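# Slide the orange-handled ring along the wire to the green end

## Task

Carry the ring with the orange handle along the wire to the green section at the far end and leave it hanging there on its own. Nothing, the ring included, may ever contact the thin grey stretch of wire; any such contact fails the task at once. It only counts if the ring stays there without the robot holding it, so release the handle and move the gripper away at the end.

## Robot and tools

Robot: one six-joint arm with a two-finger parallel gripper. The joints, in column order, are J1 waist, J2 shoulder, J3 elbow, J4 forearm roll, J5 wrist pitch and J6 wrist roll.

Frame: all printed positions use the scene frame. Its origin sits on the table surface straight under the arm's base, +z is up, and +y lies to the left for someone facing along +x. The base may be tilted relative to the table, and the printed hand position can be off from the real one, increasingly so at long reach. The gripper's fingers point along its own +z and open and close along its own y. end_effector_position (metres) is the spot between the pads when closed, and end_effector_quat_wxyz gives orientation. Closed fingertips extend about 33 mm past that spot, fully open ones about 9 mm. Closing pushes the tips roughly 24 mm farther from the arm, so keep that margin above any surface.

execute_actions takes "actions", a list holding zero or one item, plus an optional "pictures" boolean (images come by default). An empty list just reports the current state. An item with "rows" is a motion: "rows" holds 1 to 15 rows and "steps" is 1 to 15 (15 if omitted), each step lasting 1/30 s. Row k is applied on step k; if rows run out, the final row keeps being used. An item with only "steps" (up to 300) is a wait, counted from the previous result, issuing no new command. A refused call moves nothing.

Each row is 9 numbers for the single arm: six absolute joint target angles in radians (a joint-space pose, same format as the Joint positions line), then gripper position, gripper force_limit and gripper speed, each of these last three between -1 and 1. Stated joint ranges: waist -3.491 to 3.491, shoulder -3.140 to 3.140, elbow -1.187 to 4.328, forearm roll -3.316 to 3.316, wrist pitch -3.140 to 3.140, wrist roll -3.927 to 3.927. A target more than 0.010 rad beyond an end, and farther out than the joint's last reported angle, gets the call refused. True ends may differ from the stated ones by up to 0.010 rad; a target beyond the true end is trimmed to it, and the result may then print "joint sent to its limit" (possibly referring to an earlier, still-running action). Missing that line does not prove there is room left.

Gripper position: +1 fully open (140 mm), pads touch near -0.8, and -1 closes until blocked. force_limit on parts up to 40 mm wide: about 14 N at -1, 60 N at 0, 107 N at +1. speed: roughly 30 mm/s at -1, 140 at 0, 250 at +1. To grasp, send -1 and confirm object_status is 2. Codes: 0 moving, 1 blocked while opening, 2 blocked while closing, 3 reached the request or pads met (a thin item might still be held). Stopped fingers hold until the position number changes by 0.01 or more, or the object yields or is lost. With status 2, a new force_limit applies only alongside a new position, e.g. toggle -1 to -0.98. position_measured is in counts, nonlinear: 3 open, 230 pads together.

Motion limits: joint targets advance at most 2.62 rad/s (waist, shoulder), 3.14 (elbow), 3.93 (wrist joints), taking 0.5 s to reach that rate; joints are synchronised to arrive together. Each step the target is held within 0.805 rad of the measured angle for waist and shoulder, 0.966 for elbow, 1.21 for the wrist joints, and all targets are pulled back if they would place the gripper over 70 mm from where it is. After a call the arm keeps heading to the last row's target until it nearly stops or a step is HELD; further travel then needs a new action.

Result lines: the state line with gripper pose; Joint positions (rad) and Joint velocities (rad/s) in column order; Flange force, the external force at the gripper including any held weight, noisy and worst during acceleration or right after abrupt stops, or "no reading"; HELD marking steps where some of your row was not sent; "joint command not followed" when a clearance check altered targets (mounting blocks and posts count as arm); MOTOR HOT warnings and OVER-TEMPERATURE FAULT when brakes engage to cool; fault notices.

Faults: if joint torque reaches its load limit (waist, shoulder, elbow 150 N m; wrist joints 37.6 N m, held weight included) or any outside force on the arm, tool or load reaches 150 N, the arm halts for 10 seconds, drops the rest of the call and yields to the contact.

zoom_image: "camera" is one of cam_head_left, cam_head_right, cam_high, cam_low, cam_wrist (each 504x504), and "region" is [x0, y0, x1, y1] in that camera's pixels from the top-left, no larger than 504 by 504. It returns a finer view of the latest image.

finished_scene: pass the current "scene" number; it ends the scene permanently and reports success. Replying without any tool call ends the run.

Avoid: any contact with the grey wire section, pushing anything off the table, dropping or slamming things, and hard collisions or shoves. Loose objects may occasionally be nudged by an outside disturbance. Move smoothly and with modest effort.

Each tool is called after "Emit:" as name(argument=value, ...) on one line, values as JSON.

## Session

Emit:
execute_actions(actions=[])

Scene clock: 0.00 s of 4900.00 s.
end_effector_position=(+0.5332, -0.1087, +0.3729) position_measured=3 object_status=3 end_effector_quat_wxyz=(-0.063, +0.997, -0.029, +0.045)
Joint positions: [-0.084  0.226  0.484 -0.13  -1.747  1.532]
Joint velocities: [ 0.002 -0.    -0.    -0.002  0.    -0.   ]
Flange force (N, the push that the arm receives, along the gripper's own x y z axes): no reading

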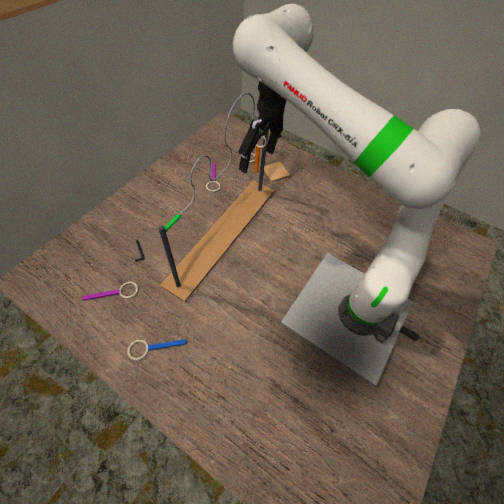

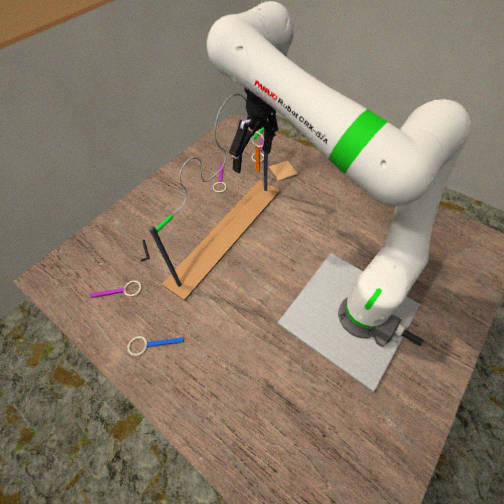

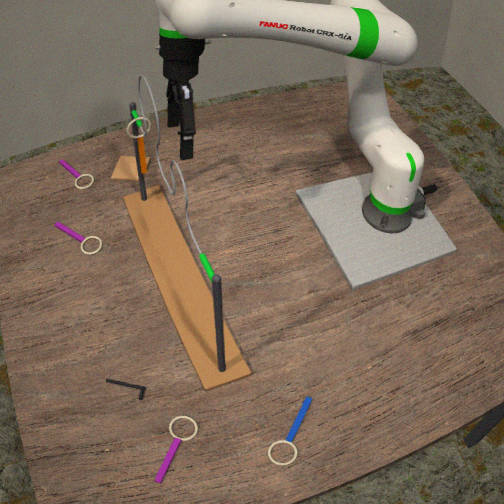

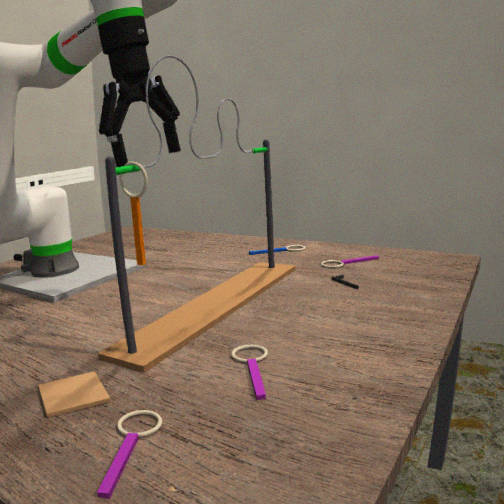

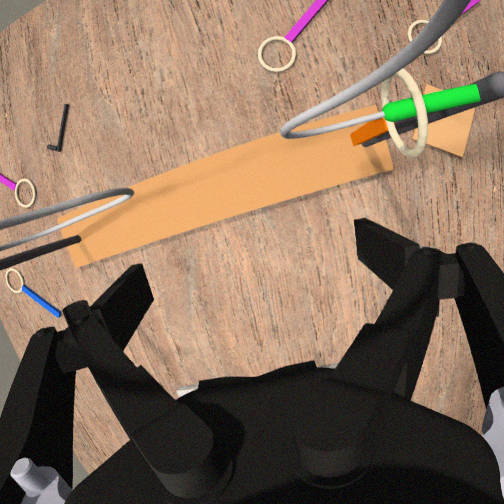

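Emit:
zoom_image(camera="cam_wrist", region=[336, 40, 504, 208])

Emit:
zoom_image(camera="cam_wrist", region=[0, 150, 168, 318])

Emit:
zoom_image(camera="cam_low", region=[90, 40, 300, 280])

Emit:
zoom_image(camera="cam_high", region=[90, 60, 270, 300])

Emit:
zoom_image(camera="cam_head_left", region=[140, 80, 300, 300])

Region (336, 40, 504, 208) of cam_wrist's 504x504 image, scaled by 3.000, with more detail than that image has.

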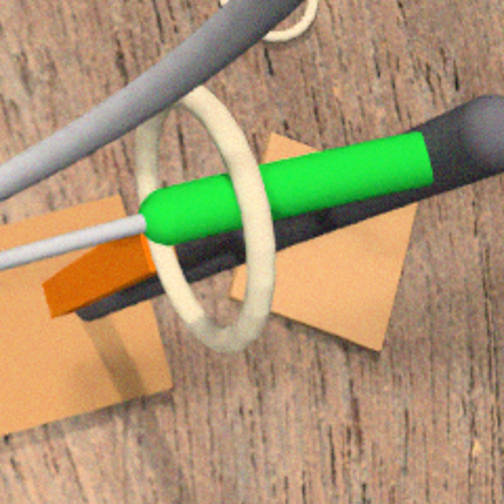

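Region (0, 150, 168, 318) of cam_wrist's 504x504 image, scaled by 3.000, with more detail than that image has.

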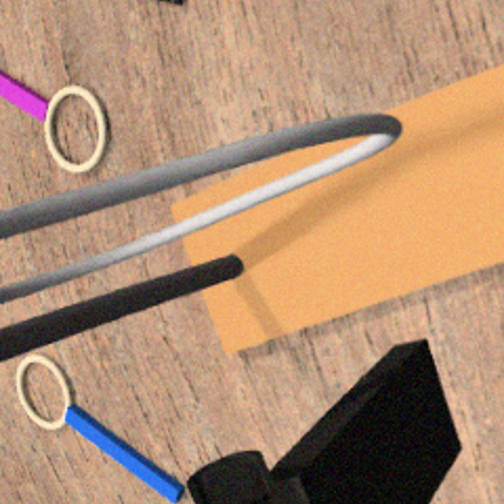

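Region (90, 40, 300, 280) of cam_low's 504x504 image, scaled by 2.100, with more detail than that image has; it fills the left 441 columns of this view, and the rest is white.

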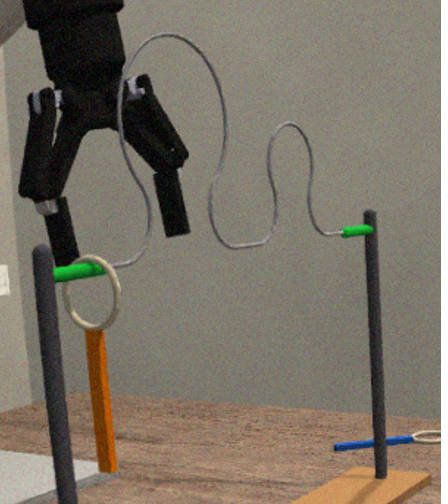

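Region (90, 60, 270, 300) of cam_high's 504x504 image, scaled by 2.100, with more detail than that image has; it fills the left 378 columns of this view, and the rest is white.

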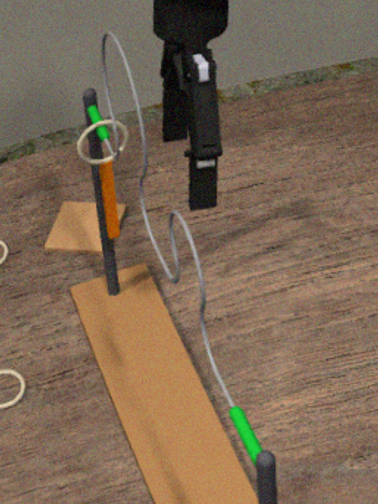

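Region (140, 80, 300, 300) of cam_head_left's 504x504 image, scaled by 2.291, with more detail than that image has; it fills the left 367 columns of this view, and the rest is white.

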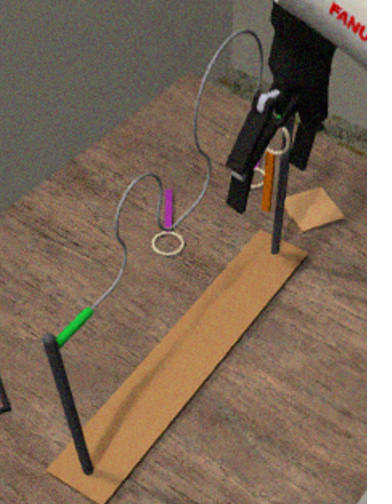

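Emit:
execute_actions(actions=[{"rows": [[0.183,-1.3539,-0.9807,0,-0.5732,1.5708,-0.8,0,0.6]], "steps": 15}], pictures=false)

Emit:
execute_actions(actions=[{"steps": 40}])

Scene clock: 120.50 s of 4900.00 s.
end_effector_position=(+0.5244, -0.0556, +0.3986) position_measured=156 object_status=0 end_effector_quat_wxyz=(-0.046, +0.943, +0.040, +0.326)
Joint positions: [ 0.072 -0.316 -0.165 -0.054 -1.06   1.555]
Joint velocities: [ 0.316 -1.468 -1.724  0.152  1.375  0.046]
Flange force (N, the push that the arm receives, along the gripper's own x y z axes): [-21.5 -7.4 -11.3]
Steps of this call (steps 1 to 90: nothing new was sent; then 117.00 s passed at rest; steps 91 to 105: all 15 steps of this action). Readings (joint positions | what the end effector reports):
91: [-0.084 0.225 0.484 -0.130 -1.747 1.532] | position_measured=3 object_status=0
92: [-0.083 0.221 0.478 -0.129 -1.740 1.532] | position_measured=11 object_status=0
94: [-0.074 0.194 0.446 -0.124 -1.701 1.533] | position_measured=33 object_status=0
98: [-0.034 0.071 0.299 -0.105 -1.524 1.539] | position_measured=78 object_status=0
105: the state above

Scene clock: 121.83 s of 4900.00 s.
end_effector_position=(+0.3666, -0.0503, +0.4050) position_measured=229 object_status=3 end_effector_quat_wxyz=(-0.069, +0.767, +0.086, +0.632)
Joint positions: [ 0.183 -1.354 -0.981  0.    -0.573  1.571]
Joint velocities: [ 0.     0.    -0.001 -0.002  0.    -0.   ]
Flange force (N, the push that the arm receives, along the gripper's own x y z axes): no reading
Steps of this call (steps 1 to 40: the robot went on to your last target). Readings (joint positions | what the end effector reports):
1: [0.082 -0.365 -0.221 -0.049 -1.017 1.556] | position_measured=167 object_status=0
2: [0.090 -0.415 -0.273 -0.045 -0.980 1.557] | position_measured=178 object_status=0
4: [0.104 -0.519 -0.371 -0.038 -0.921 1.559] | position_measured=200 object_status=0
8: [0.126 -0.741 -0.541 -0.028 -0.824 1.562] | position_measured=229 object_status=0
40: the state above

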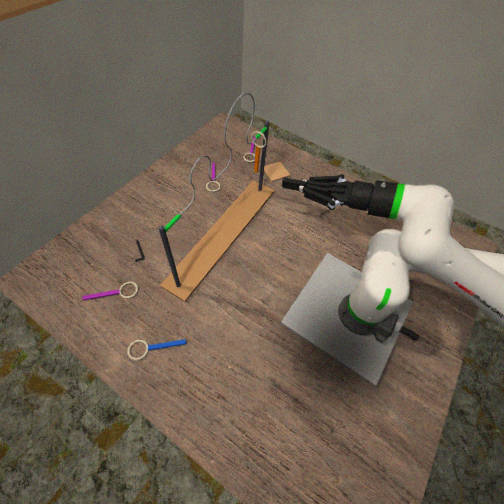

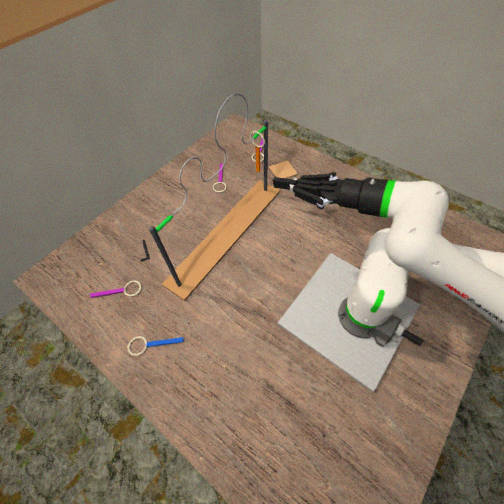

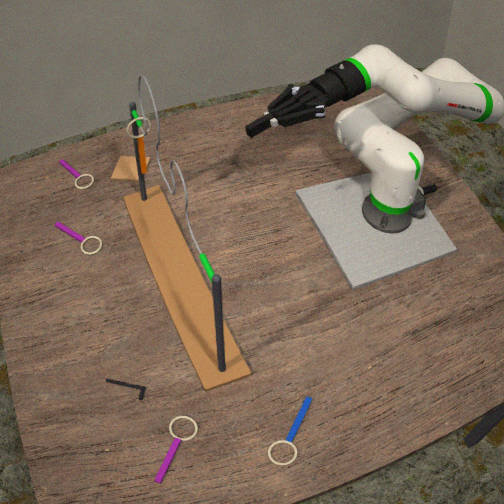

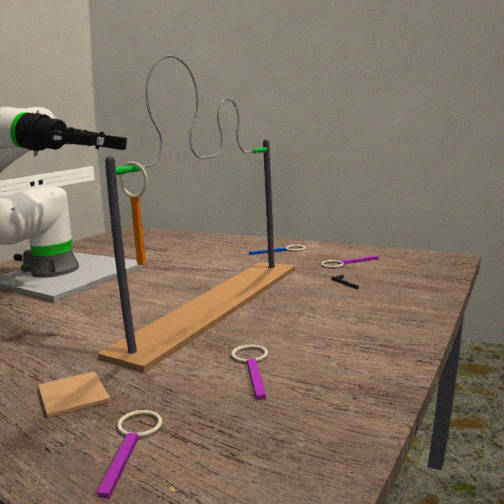

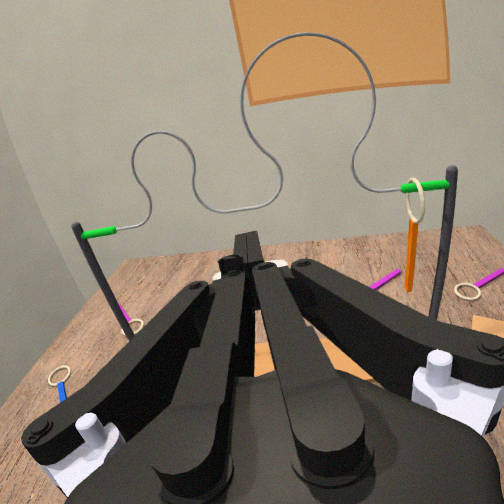

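Emit:
zoom_image(camera="cam_wrist", region=[230, 20, 398, 130])

Emit:
zoom_image(camera="cam_wrist", region=[336, 110, 476, 230])

Emit:
zoom_image(camera="cam_wrist", region=[176, 100, 302, 226])

Emit:
zoom_image(camera="cam_wrist", region=[60, 120, 204, 250])

Emit:
zoom_image(camera="cam_wrist", region=[360, 160, 500, 320])

Region (230, 20, 398, 130) of cam_wrist's 504x504 image, scaled by 3.000, with more detail than that image has; it fills the top 330 rows of this view, and the rest is white.

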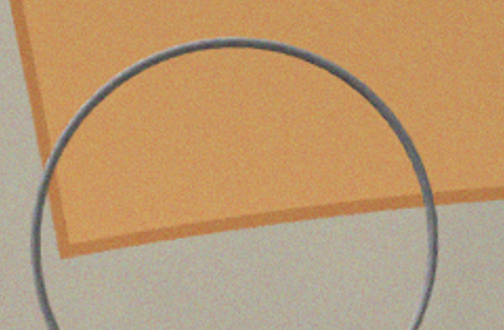

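Region (336, 110, 476, 230) of cam_wrist's 504x504 image, scaled by 3.600, with more detail than that image has; it fills the top 432 rows of this view, and the rest is white.

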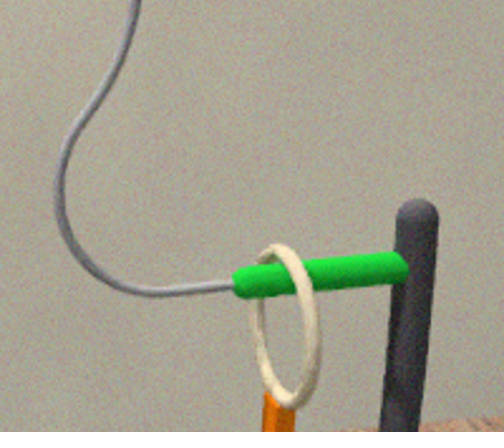

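Region (176, 100, 302, 226) of cam_wrist's 504x504 image, scaled by 4.000, with more detail than that image has.

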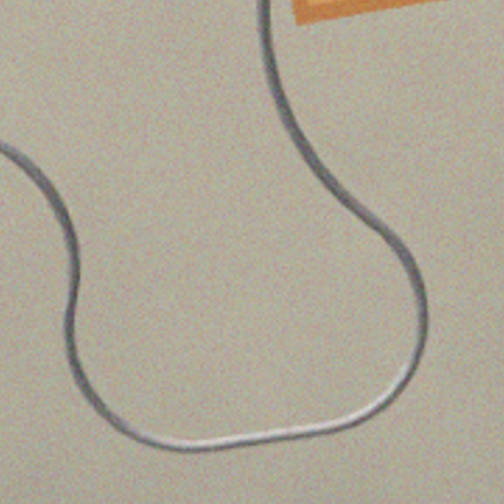

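Region (60, 120, 204, 250) of cam_wrist's 504x504 image, scaled by 3.500, with more detail than that image has; it fills the top 455 rows of this view, and the rest is white.

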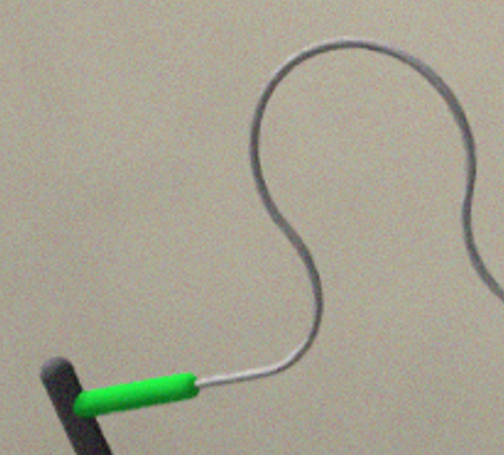

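Region (360, 160, 500, 320) of cam_wrist's 504x504 image, scaled by 3.150, with more detail than that image has; it fills the left 441 columns of this view, and the rest is white.

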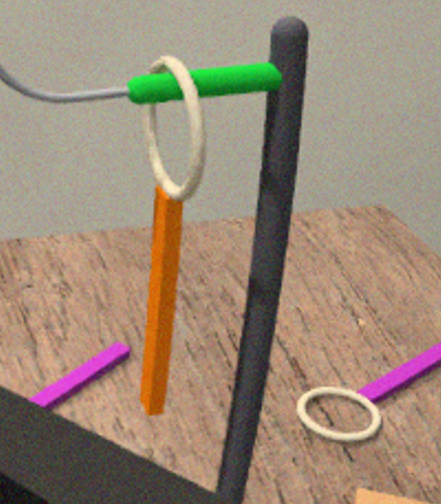

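Emit:
zoom_image(camera="cam_wrist", region=[50, 210, 190, 350])

Emit:
zoom_image(camera="cam_wrist", region=[190, 210, 310, 310])

Region (50, 210, 190, 350) of cam_wrist's 504x504 image, scaled by 3.600, with more detail than that image has.

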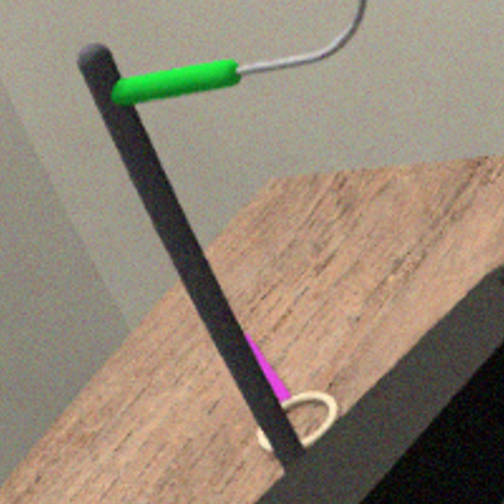

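Region (190, 210, 310, 310) of cam_wrist's 504x504 image, scaled by 4.200, with more detail than that image has.

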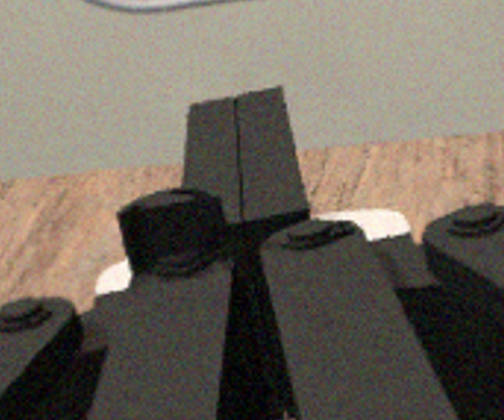

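Emit:
execute_actions(actions=[{"rows": [[0.1816,-1.3481,-0.9812,0,-0.5715,1.5652,0.5,0,0],[0.1781,-1.3337,-0.9824,0,-0.5671,1.5512,0.5,0,0],[0.1724,-1.3105,-0.9844,0,-0.5594,1.5286,0.5,0,0],[0.1647,-1.2787,-0.9872,0,-0.5478,1.4978,0.5,0,0],[0.1548,-1.2382,-0.9907,0,-0.5312,1.4584,0.5,0,0],[0.1436,-1.1920,-0.9946,0,-0.5097,1.4136,0.5,0,0],[0.1316,-1.1428,-0.9989,0,-0.4839,1.3658,0.5,0,0],[0.1189,-1.0908,-1.0034,0,-0.4533,1.3153,0.5,0,0],[0.1062,-1.0387,-1.0078,0,-0.4193,1.2647,0.5,0,0],[0.0935,-0.9867,-1.0123,0,-0.3819,1.2142,0.5,0,0],[0.0809,-0.9346,-1.0168,0,-0.3410,1.1636,0.5,0,0],[0.0682,-0.8826,-1.0213,0,-0.2968,1.1131,0.5,0,0],[0.0555,-0.8305,-1.0258,0,-0.2491,1.0625,0.5,0,0],[0.0421,-0.7756,-1.0305,0,-0.1951,1.0091,0.5,0,0],[0.0290,-0.7219,-1.0332,0,-0.1387,0.9570,0.5,0,0]], "steps": 15}], pictures=false)

Emit:
execute_actions(actions=[{"rows": [[0.0160,-0.6682,-1.0359,0,-0.0786,0.9048,0.5,0,0],[0.0029,-0.6145,-1.0386,0,-0.0149,0.8527,0.5,0,0],[-0.0102,-0.5608,-1.0413,0,0.0524,0.8005,0.5,0,0],[-0.0233,-0.5071,-1.0440,0,0.1234,0.7483,0.5,0,0],[-0.0364,-0.4534,-1.0467,0,0.1980,0.6962,0.5,0,0],[-0.0495,-0.3997,-1.0494,0,0.2762,0.6440,0.5,0,0],[-0.0625,-0.3460,-1.0521,0,0.3580,0.5919,0.5,0,0],[-0.0756,-0.2923,-1.0548,0,0.4434,0.5397,0.5,0,0],[-0.0887,-0.2386,-1.0575,0,0.5325,0.4876,0.5,0,0],[-0.1018,-0.1848,-1.0602,0,0.6254,0.4353,0.5,0,0],[-0.1139,-0.1350,-1.0583,0,0.7033,0.3869,0.5,0,0],[-0.1261,-0.0852,-1.0564,0,0.7812,0.3386,0.5,0,0],[-0.1382,-0.0354,-1.0544,0,0.8590,0.2902,0.5,0,0],[-0.1503,0.0144,-1.0525,0,0.9369,0.2418,0.5,0,0],[-0.1625,0.0642,-1.0506,0,1.0148,0.1935,0.5,0,0]], "steps": 15}], pictures=false)

Emit:
execute_actions(actions=[{"rows": [[-0.1746,0.1140,-1.0487,0,1.0927,0.1451,0.5,0,0],[-0.1867,0.1638,-1.0468,0,1.1706,0.0967,0.5,0,0],[-0.1989,0.2136,-1.0448,0,1.2484,0.0484,0.5,0,0],[-0.2110,0.2634,-1.0429,0,1.3263,0,0.5,0,0],[-0.2110,0.3137,-1.0310,0,1.3957,0,0.5,0,0],[-0.2110,0.3639,-1.0191,0,1.4651,0,0.5,0,0],[-0.2110,0.4123,-1.0076,0,1.5319,0,0.5,0,0],[-0.2110,0.4589,-0.9966,0,1.5962,0,0.5,0,0],[-0.2110,0.5017,-0.9865,0,1.6553,0,0.5,0,0],[-0.2110,0.5408,-0.9772,0,1.7093,0,0.5,0,0],[-0.2110,0.5761,-0.9688,0,1.7581,0,0.5,0,0],[-0.2110,0.6078,-0.9613,0,1.8018,0,0.5,0,0],[-0.2110,0.6357,-0.9547,0,1.8404,0,0.5,0,0],[-0.2110,0.6477,-0.9400,0,1.8462,0,0.5,0,0],[-0.2110,0.6598,-0.9253,0,1.8520,0,0.5,0,0]], "steps": 15}], pictures=false)

Emit:
execute_actions(actions=[{"rows": [[-0.2110,0.6718,-0.9105,0,1.8579,0,0.5,0,0],[-0.2110,0.6839,-0.8958,0,1.8637,0,0.5,0,0],[-0.2110,0.6959,-0.8811,0,1.8695,0,0.5,0,0],[-0.2110,0.7079,-0.8664,0,1.8753,0,0.5,0,0],[-0.2110,0.7200,-0.8517,0,1.8811,0,0.5,0,0],[-0.2110,0.7320,-0.8369,0,1.8870,0,0.5,0,0],[-0.2110,0.7441,-0.8222,0,1.8928,0,0.5,0,0],[-0.2110,0.7561,-0.8075,0,1.8986,0,0.5,0,0]], "steps": 15}])

Emit:
zoom_image(camera="cam_low", region=[60, 150, 200, 290])

Emit:
zoom_image(camera="cam_wrist", region=[100, 170, 380, 330])

Emit:
zoom_image(camera="cam_high", region=[100, 90, 220, 210])

Scene clock: 242.33 s of 4900.00 s.
end_effector_position=(+0.4300, -0.0752, +0.3068) position_measured=125 object_status=0 end_effector_quat_wxyz=(-0.136, +0.825, -0.099, +0.540)
Joint positions: [ 0.091 -0.976 -1.013 -0.    -0.361  1.203]
Joint velocities: [-0.302  1.228 -0.104 -0.001  0.999 -1.188]
Flange force (N, the push that the arm receives, along the gripper's own x y z axes): no reading
Steps of this call (steps 1 to 15: the robot went on to your last target; steps 16 to 90: nothing new was sent; then 117.00 s passed at rest; steps 91 to 105: all 15 steps of this action). Readings (joint positions | what the end effector reports):
91: [0.183 -1.354 -0.981 -0.000 -0.573 1.571] | position_measured=229 object_status=0
92: [0.183 -1.351 -0.981 -0.000 -0.572 1.568] | position_measured=224 object_status=0
94: [0.178 -1.332 -0.983 -0.000 -0.566 1.550] | position_measured=209 object_status=0
98: [0.156 -1.242 -0.990 -0.000 -0.531 1.462] | position_measured=178 object_status=0
105: the state above

Scene clock: 242.83 s of 4900.00 s.
end_effector_position=(+0.5333, -0.1567, +0.2261) position_measured=66 object_status=3 end_effector_quat_wxyz=(-0.300, +0.670, -0.423, +0.532)
Joint positions: [-0.087 -0.245 -1.053 -0.     0.543  0.494]
Joint velocities: [-0.38   1.553 -0.006 -0.001  2.328 -1.5  ]
Flange force (N, the push that the arm receives, along the gripper's own x y z axes): no reading
Steps of this call (steps 1 to 15: all 15 steps of this action). Readings (joint positions | what the end effector reports):
1: [0.081 -0.934 -1.017 -0.000 -0.325 1.163] | position_measured=118 object_status=0
2: [0.070 -0.891 -1.020 -0.000 -0.286 1.121] | position_measured=110 object_status=0
4: [0.049 -0.802 -1.026 -0.000 -0.199 1.035] | position_measured=95 object_status=0
8: [0.003 -0.613 -1.037 -0.000 0.018 0.851] | position_measured=67 object_status=0
15: the state above

Scene clock: 243.33 s of 4900.00 s.
end_effector_position=(+0.5480, -0.2275, +0.2163) position_measured=66 object_status=3 end_effector_quat_wxyz=(+0.488, -0.419, +0.496, -0.583)
Joint positions: [-0.21   0.499 -0.999 -0.     1.647  0.006]
Joint velocities: [-0.028  1.192  0.392  0.002  1.601 -0.104]
Flange force (N, the push that the arm receives, along the gripper's own x y z axes): [6.2 19.4 -9.7]
Steps of this call (steps 1 to 15: all 15 steps of this action). Readings (joint positions | what the end effector reports):
1: [-0.100 -0.193 -1.053 -0.000 0.622 0.443] | position_measured=66 object_status=3
2: [-0.112 -0.141 -1.053 -0.000 0.701 0.393] | position_measured=66 object_status=3
4: [-0.137 -0.038 -1.053 -0.000 0.860 0.293] | position_measured=66 object_status=3
8: [-0.181 0.167 -1.048 -0.000 1.171 0.121] | position_measured=66 object_status=3
15: the state above

Scene clock: 243.83 s of 4900.00 s.
end_effector_position=(+0.5879, -0.2353, +0.2182) position_measured=66 object_status=3 end_effector_quat_wxyz=(+0.526, -0.370, +0.441, -0.626)
Joint positions: [-0.211  0.756 -0.808 -0.     1.899  0.   ]
Joint velocities: [-0.001  0.     0.002 -0.001  0.    -0.   ]
Flange force (N, the push that the arm receives, along the gripper's own x y z axes): [5.7 2.0 -2.1]
Steps of this call (steps 1 to 15: all 15 steps of this action). Readings (joint positions | what the end effector reports):
1: [-0.210 0.538 -0.984 -0.000 1.698 0.003] | position_measured=66 object_status=3
2: [-0.211 0.573 -0.967 -0.000 1.741 0.001] | position_measured=66 object_status=3
4: [-0.211 0.632 -0.930 -0.000 1.808 0.000] | position_measured=66 object_status=3
8: [-0.211 0.715 -0.854 -0.000 1.876 0.000] | position_measured=66 object_status=3
15: the state above

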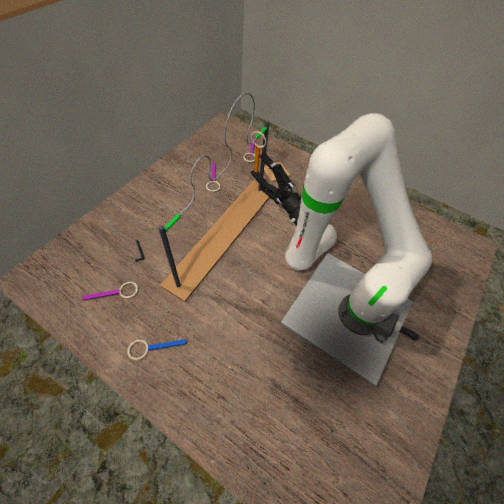

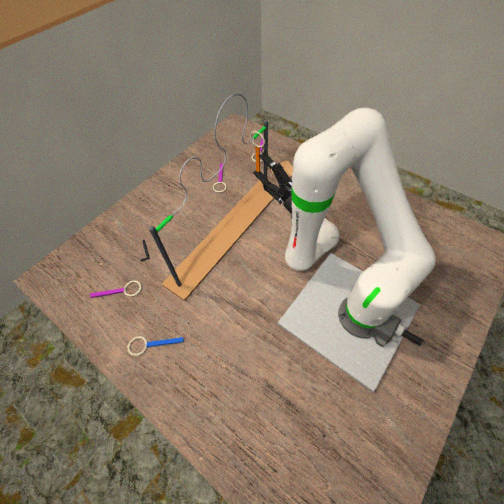

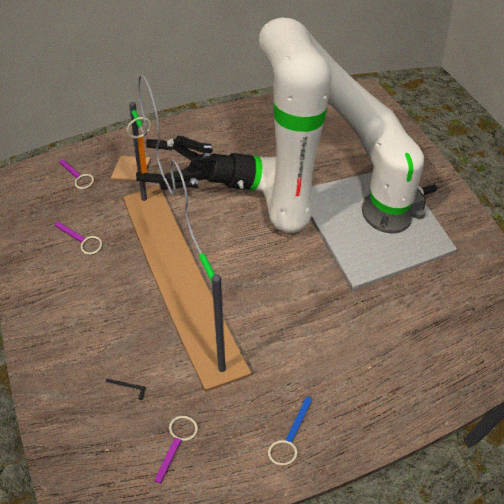

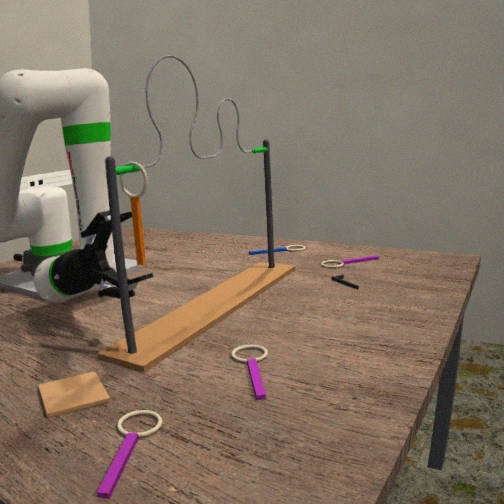

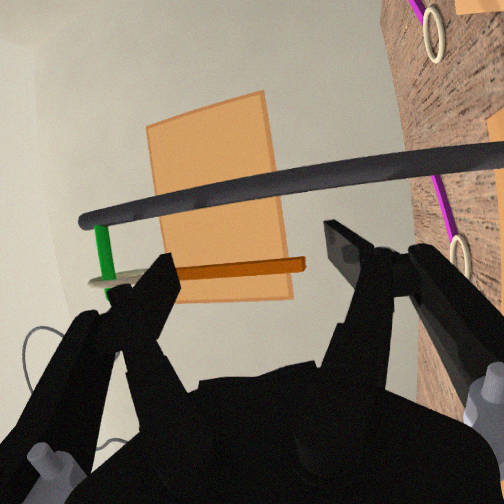

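Region (60, 150, 200, 290) of cam_low's 504x504 image, scaled by 3.600, with more detail than that image has.

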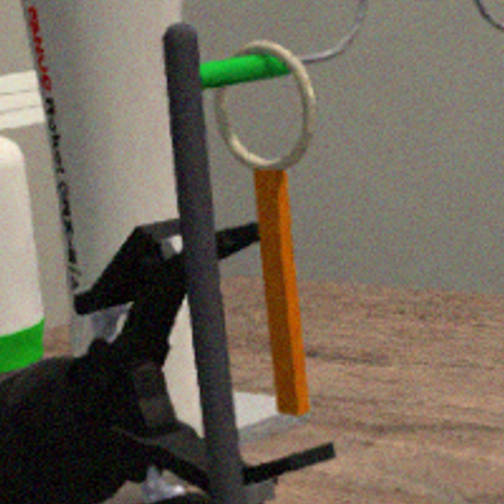

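Region (100, 170, 380, 330) of cam_wrist's 504x504 image, scaled by 1.800, with more detail than that image has; it fills the top 288 rows of this view, and the rest is white.

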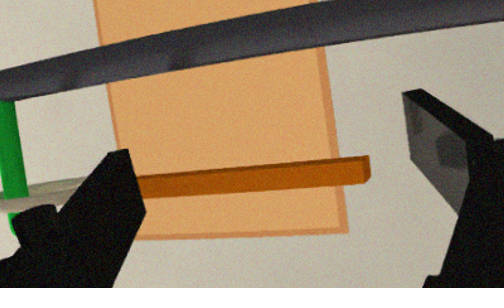

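Region (100, 90, 220, 210) of cam_high's 504x504 image, scaled by 4.200, with more detail than that image has.

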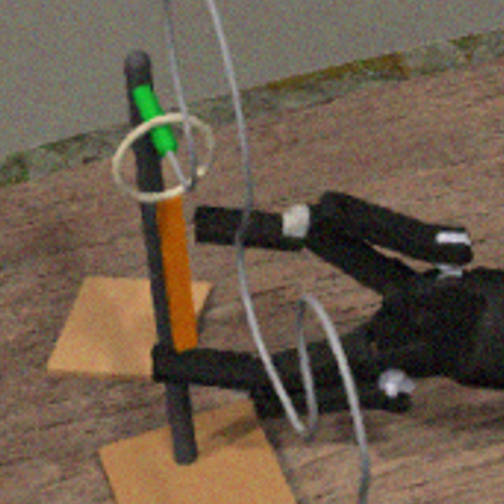

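Emit:
execute_actions(actions=[])

Scene clock: 265.50 s of 4900.00 s.
end_effector_position=(+0.5879, -0.2353, +0.2182) position_measured=66 object_status=3 end_effector_quat_wxyz=(+0.526, -0.370, +0.441, -0.626)
Joint positions: [-0.211  0.756 -0.807  0.     1.899 -0.   ]
Joint velocities: [-0.002 -0.    -0.     0.    -0.    -0.   ]
Flange force (N, the push that the arm receives, along the gripper's own x y z axes): [3.9 -1.4 -4.0]
Steps of this call (steps 1 to 15: the robot went on to your last target; steps 16 to 90: nothing new was sent; then 18.67 s passed at rest). Readings (joint positions | what the end effector reports):
1: [-0.211 0.756 -0.808 -0.000 1.899 0.000] | position_measured=66 object_status=3
2: [-0.211 0.756 -0.808 -0.000 1.899 0.000] | position_measured=66 object_status=3
4: [-0.211 0.756 -0.808 -0.000 1.899 0.000] | position_measured=66 object_status=3
8: [-0.211 0.756 -0.808 -0.000 1.899 -0.000] | position_measured=66 object_status=3
90: the state above
The arm was judged still, so your last target was given up. Only a new action makes it travel on or press farther. Fingers that are still opening or closing keep moving.

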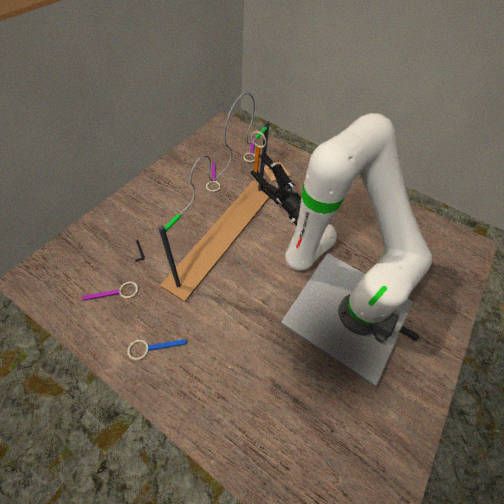

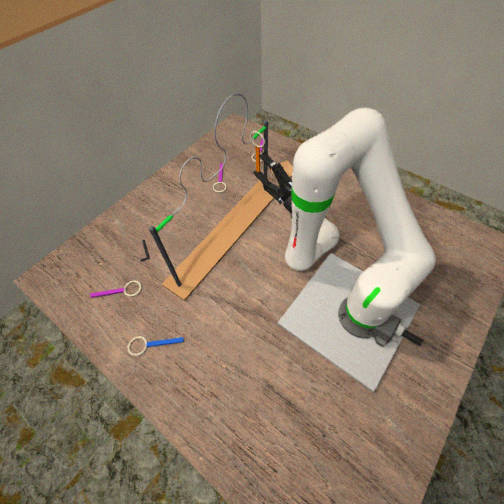

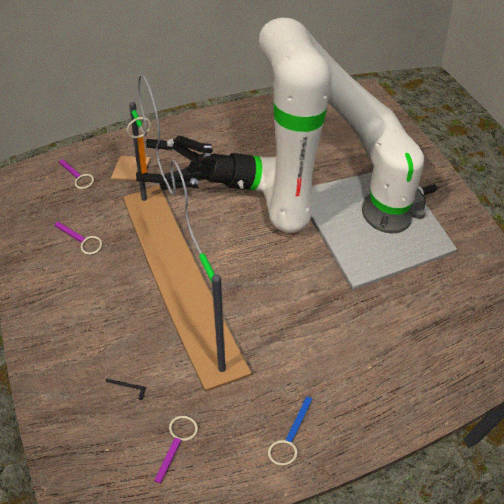

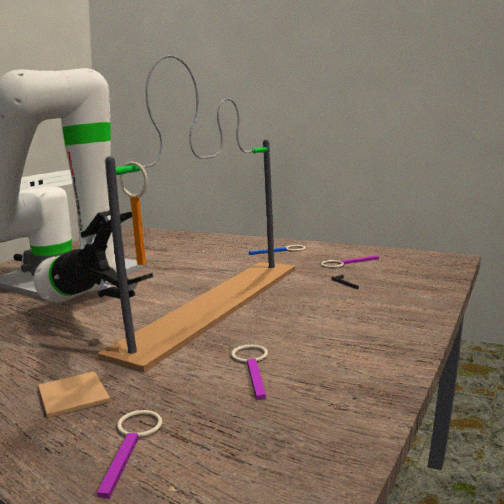

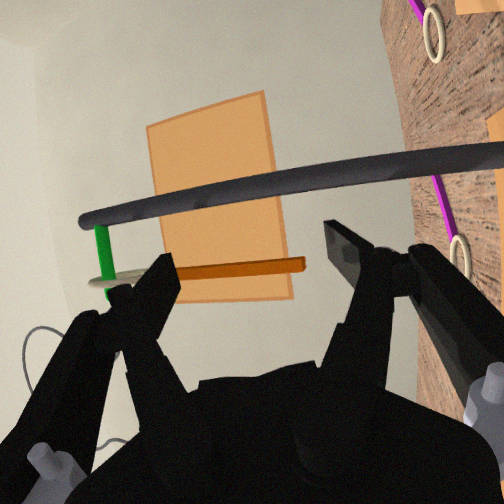

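Emit:
execute_actions(actions=[{"rows": [[-0.2110,0.7550,-0.8066,0,1.8996,0,0.5,0,0],[-0.2110,0.7533,-0.8051,0,1.9012,0,0.5,0,0],[-0.2110,0.7512,-0.8033,0,1.9031,0,0.5,0,0],[-0.2110,0.7490,-0.8014,0,1.9052,0,0.5,0,0],[-0.2110,0.7468,-0.7995,0,1.9072,0,0.5,0,0],[-0.2110,0.7446,-0.7976,0,1.9092,0,0.5,0,0],[-0.2110,0.7427,-0.7960,0,1.9110,0,0.5,0,0],[-0.2110,0.7412,-0.7947,0,1.9124,0,0.5,0,0],[-0.2110,0.7403,-0.7939,0,1.9132,0,0.5,0,0],[-0.2110,0.7399,-0.7936,0,1.9136,0,0.5,0,0]], "steps": 15}], pictures=false)

Emit:
execute_actions(actions=[{"steps": 8}])

Emit:
zoom_image(camera="cam_low", region=[80, 150, 200, 300])

Emit:
zoom_image(camera="cam_wrist", region=[60, 190, 400, 340])

Scene clock: 335.73 s of 4900.00 s.
end_effector_position=(+0.5902, -0.2357, +0.2381) position_measured=66 object_status=3 end_effector_quat_wxyz=(+0.534, -0.358, +0.427, -0.636)
Joint positions: [-0.211  0.74  -0.794  0.     1.914 -0.   ]
Joint velocities: [ 0.    -0.001  0.    -0.     0.     0.   ]
Flange force (N, the push that the arm receives, along the gripper's own x y z axes): [3.5 -0.1 -3.9]
Steps of this call (steps 1 to 90: nothing new was sent; then 66.73 s passed at rest; steps 91 to 105: all 15 steps of this action). Readings (joint positions | what the end effector reports):
91: [-0.211 0.756 -0.807 0.000 1.899 -0.000] | position_measured=66 object_status=3
92: [-0.211 0.756 -0.807 0.000 1.899 -0.000] | position_measured=66 object_status=3
94: [-0.211 0.752 -0.804 0.000 1.902 -0.000] | position_measured=66 object_status=3
98: [-0.211 0.744 -0.797 0.000 1.910 -0.000] | position_measured=66 object_status=3
105: the state above

Scene clock: 336.00 s of 4900.00 s.
end_effector_position=(+0.5902, -0.2357, +0.2381) position_measured=66 object_status=3 end_effector_quat_wxyz=(+0.534, -0.358, +0.427, -0.636)
Joint positions: [-0.211  0.74  -0.794  0.     1.914 -0.   ]
Joint velocities: [-0.     0.     0.    -0.002  0.     0.   ]
Flange force (N, the push that the arm receives, along the gripper's own x y z axes): [4.6 -0.4 -3.6]
Steps of this call (steps 1 to 8: the robot went on to your last target). Readings (joint positions | what the end effector reports):
1: [-0.211 0.740 -0.794 0.000 1.914 -0.000] | position_measured=66 object_status=3
2: [-0.211 0.740 -0.794 0.000 1.914 -0.000] | position_measured=66 object_status=3
4: [-0.211 0.740 -0.794 0.000 1.914 -0.000] | position_measured=66 object_status=3
8: the state above

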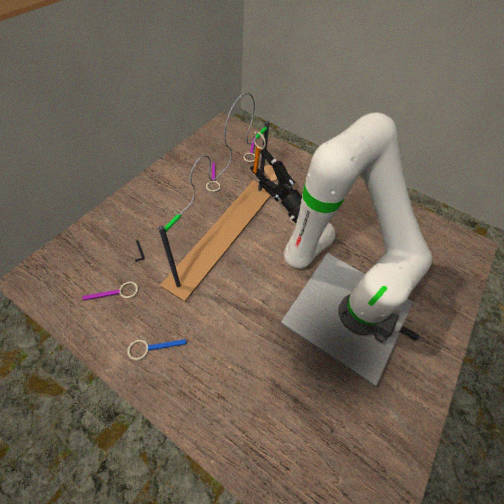

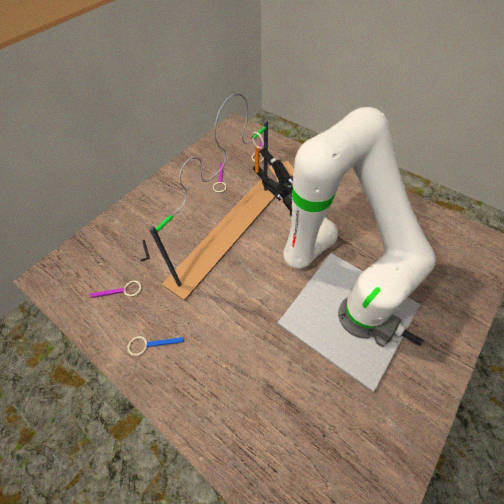

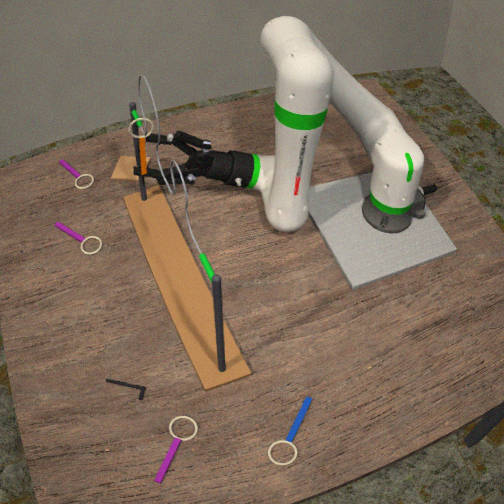

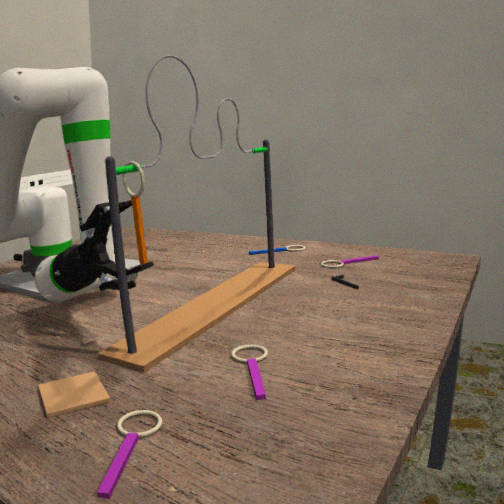

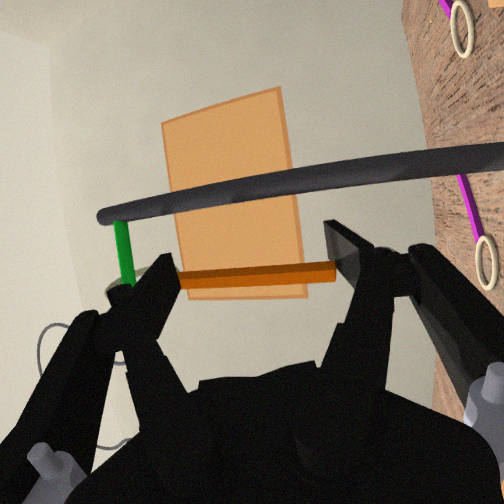

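Region (80, 150, 200, 300) of cam_low's 504x504 image, scaled by 3.360, with more detail than that image has; it fills the left 403 columns of this view, and the rest is white.

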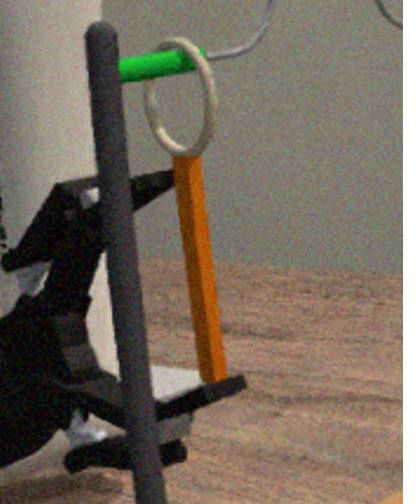

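Region (60, 190, 400, 340) of cam_wrist's 504x504 image, scaled by 1.482, with more detail than that image has; it fills the top 222 rows of this view, and the rest is white.

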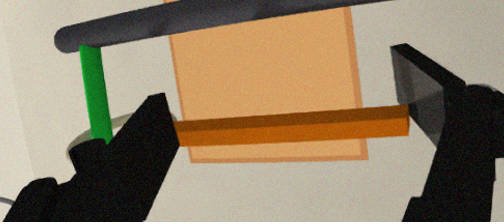

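Emit:
zoom_image(camera="cam_high", region=[110, 95, 190, 195])

Emit:
zoom_image(camera="cam_head_left", region=[230, 115, 300, 195])

Emit:
zoom_image(camera="cam_low", region=[105, 155, 165, 205])

Emit:
zoom_image(camera="cam_head_right", region=[230, 115, 300, 195])

Region (110, 95, 190, 195) of cam_high's 504x504 image, scaled by 5.040, with more detail than that image has; it fills the left 403 columns of this view, and the rest is white.

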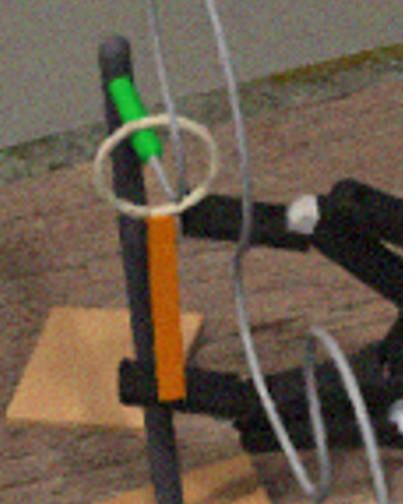

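Region (230, 115, 300, 195) of cam_head_left's 504x504 image, scaled by 6.300, with more detail than that image has; it fills the left 441 columns of this view, and the rest is white.

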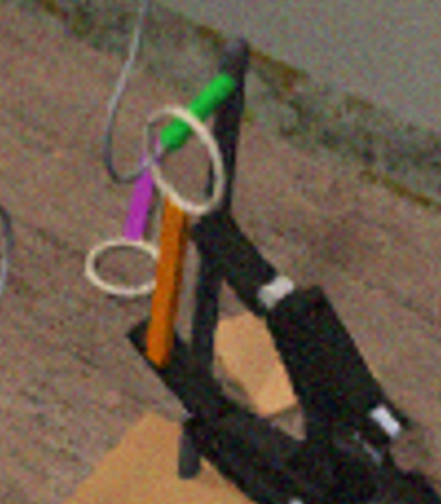

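Region (105, 155, 165, 205) of cam_low's 504x504 image, scaled by 8.400, with more detail than that image has.

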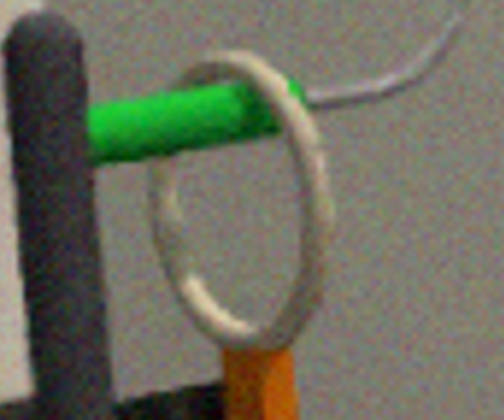

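Region (230, 115, 300, 195) of cam_head_right's 504x504 image, scaled by 6.300, with more detail than that image has; it fills the left 441 columns of this view, and the rest is white.

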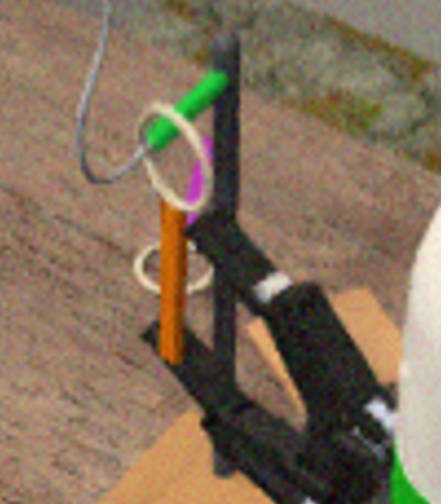

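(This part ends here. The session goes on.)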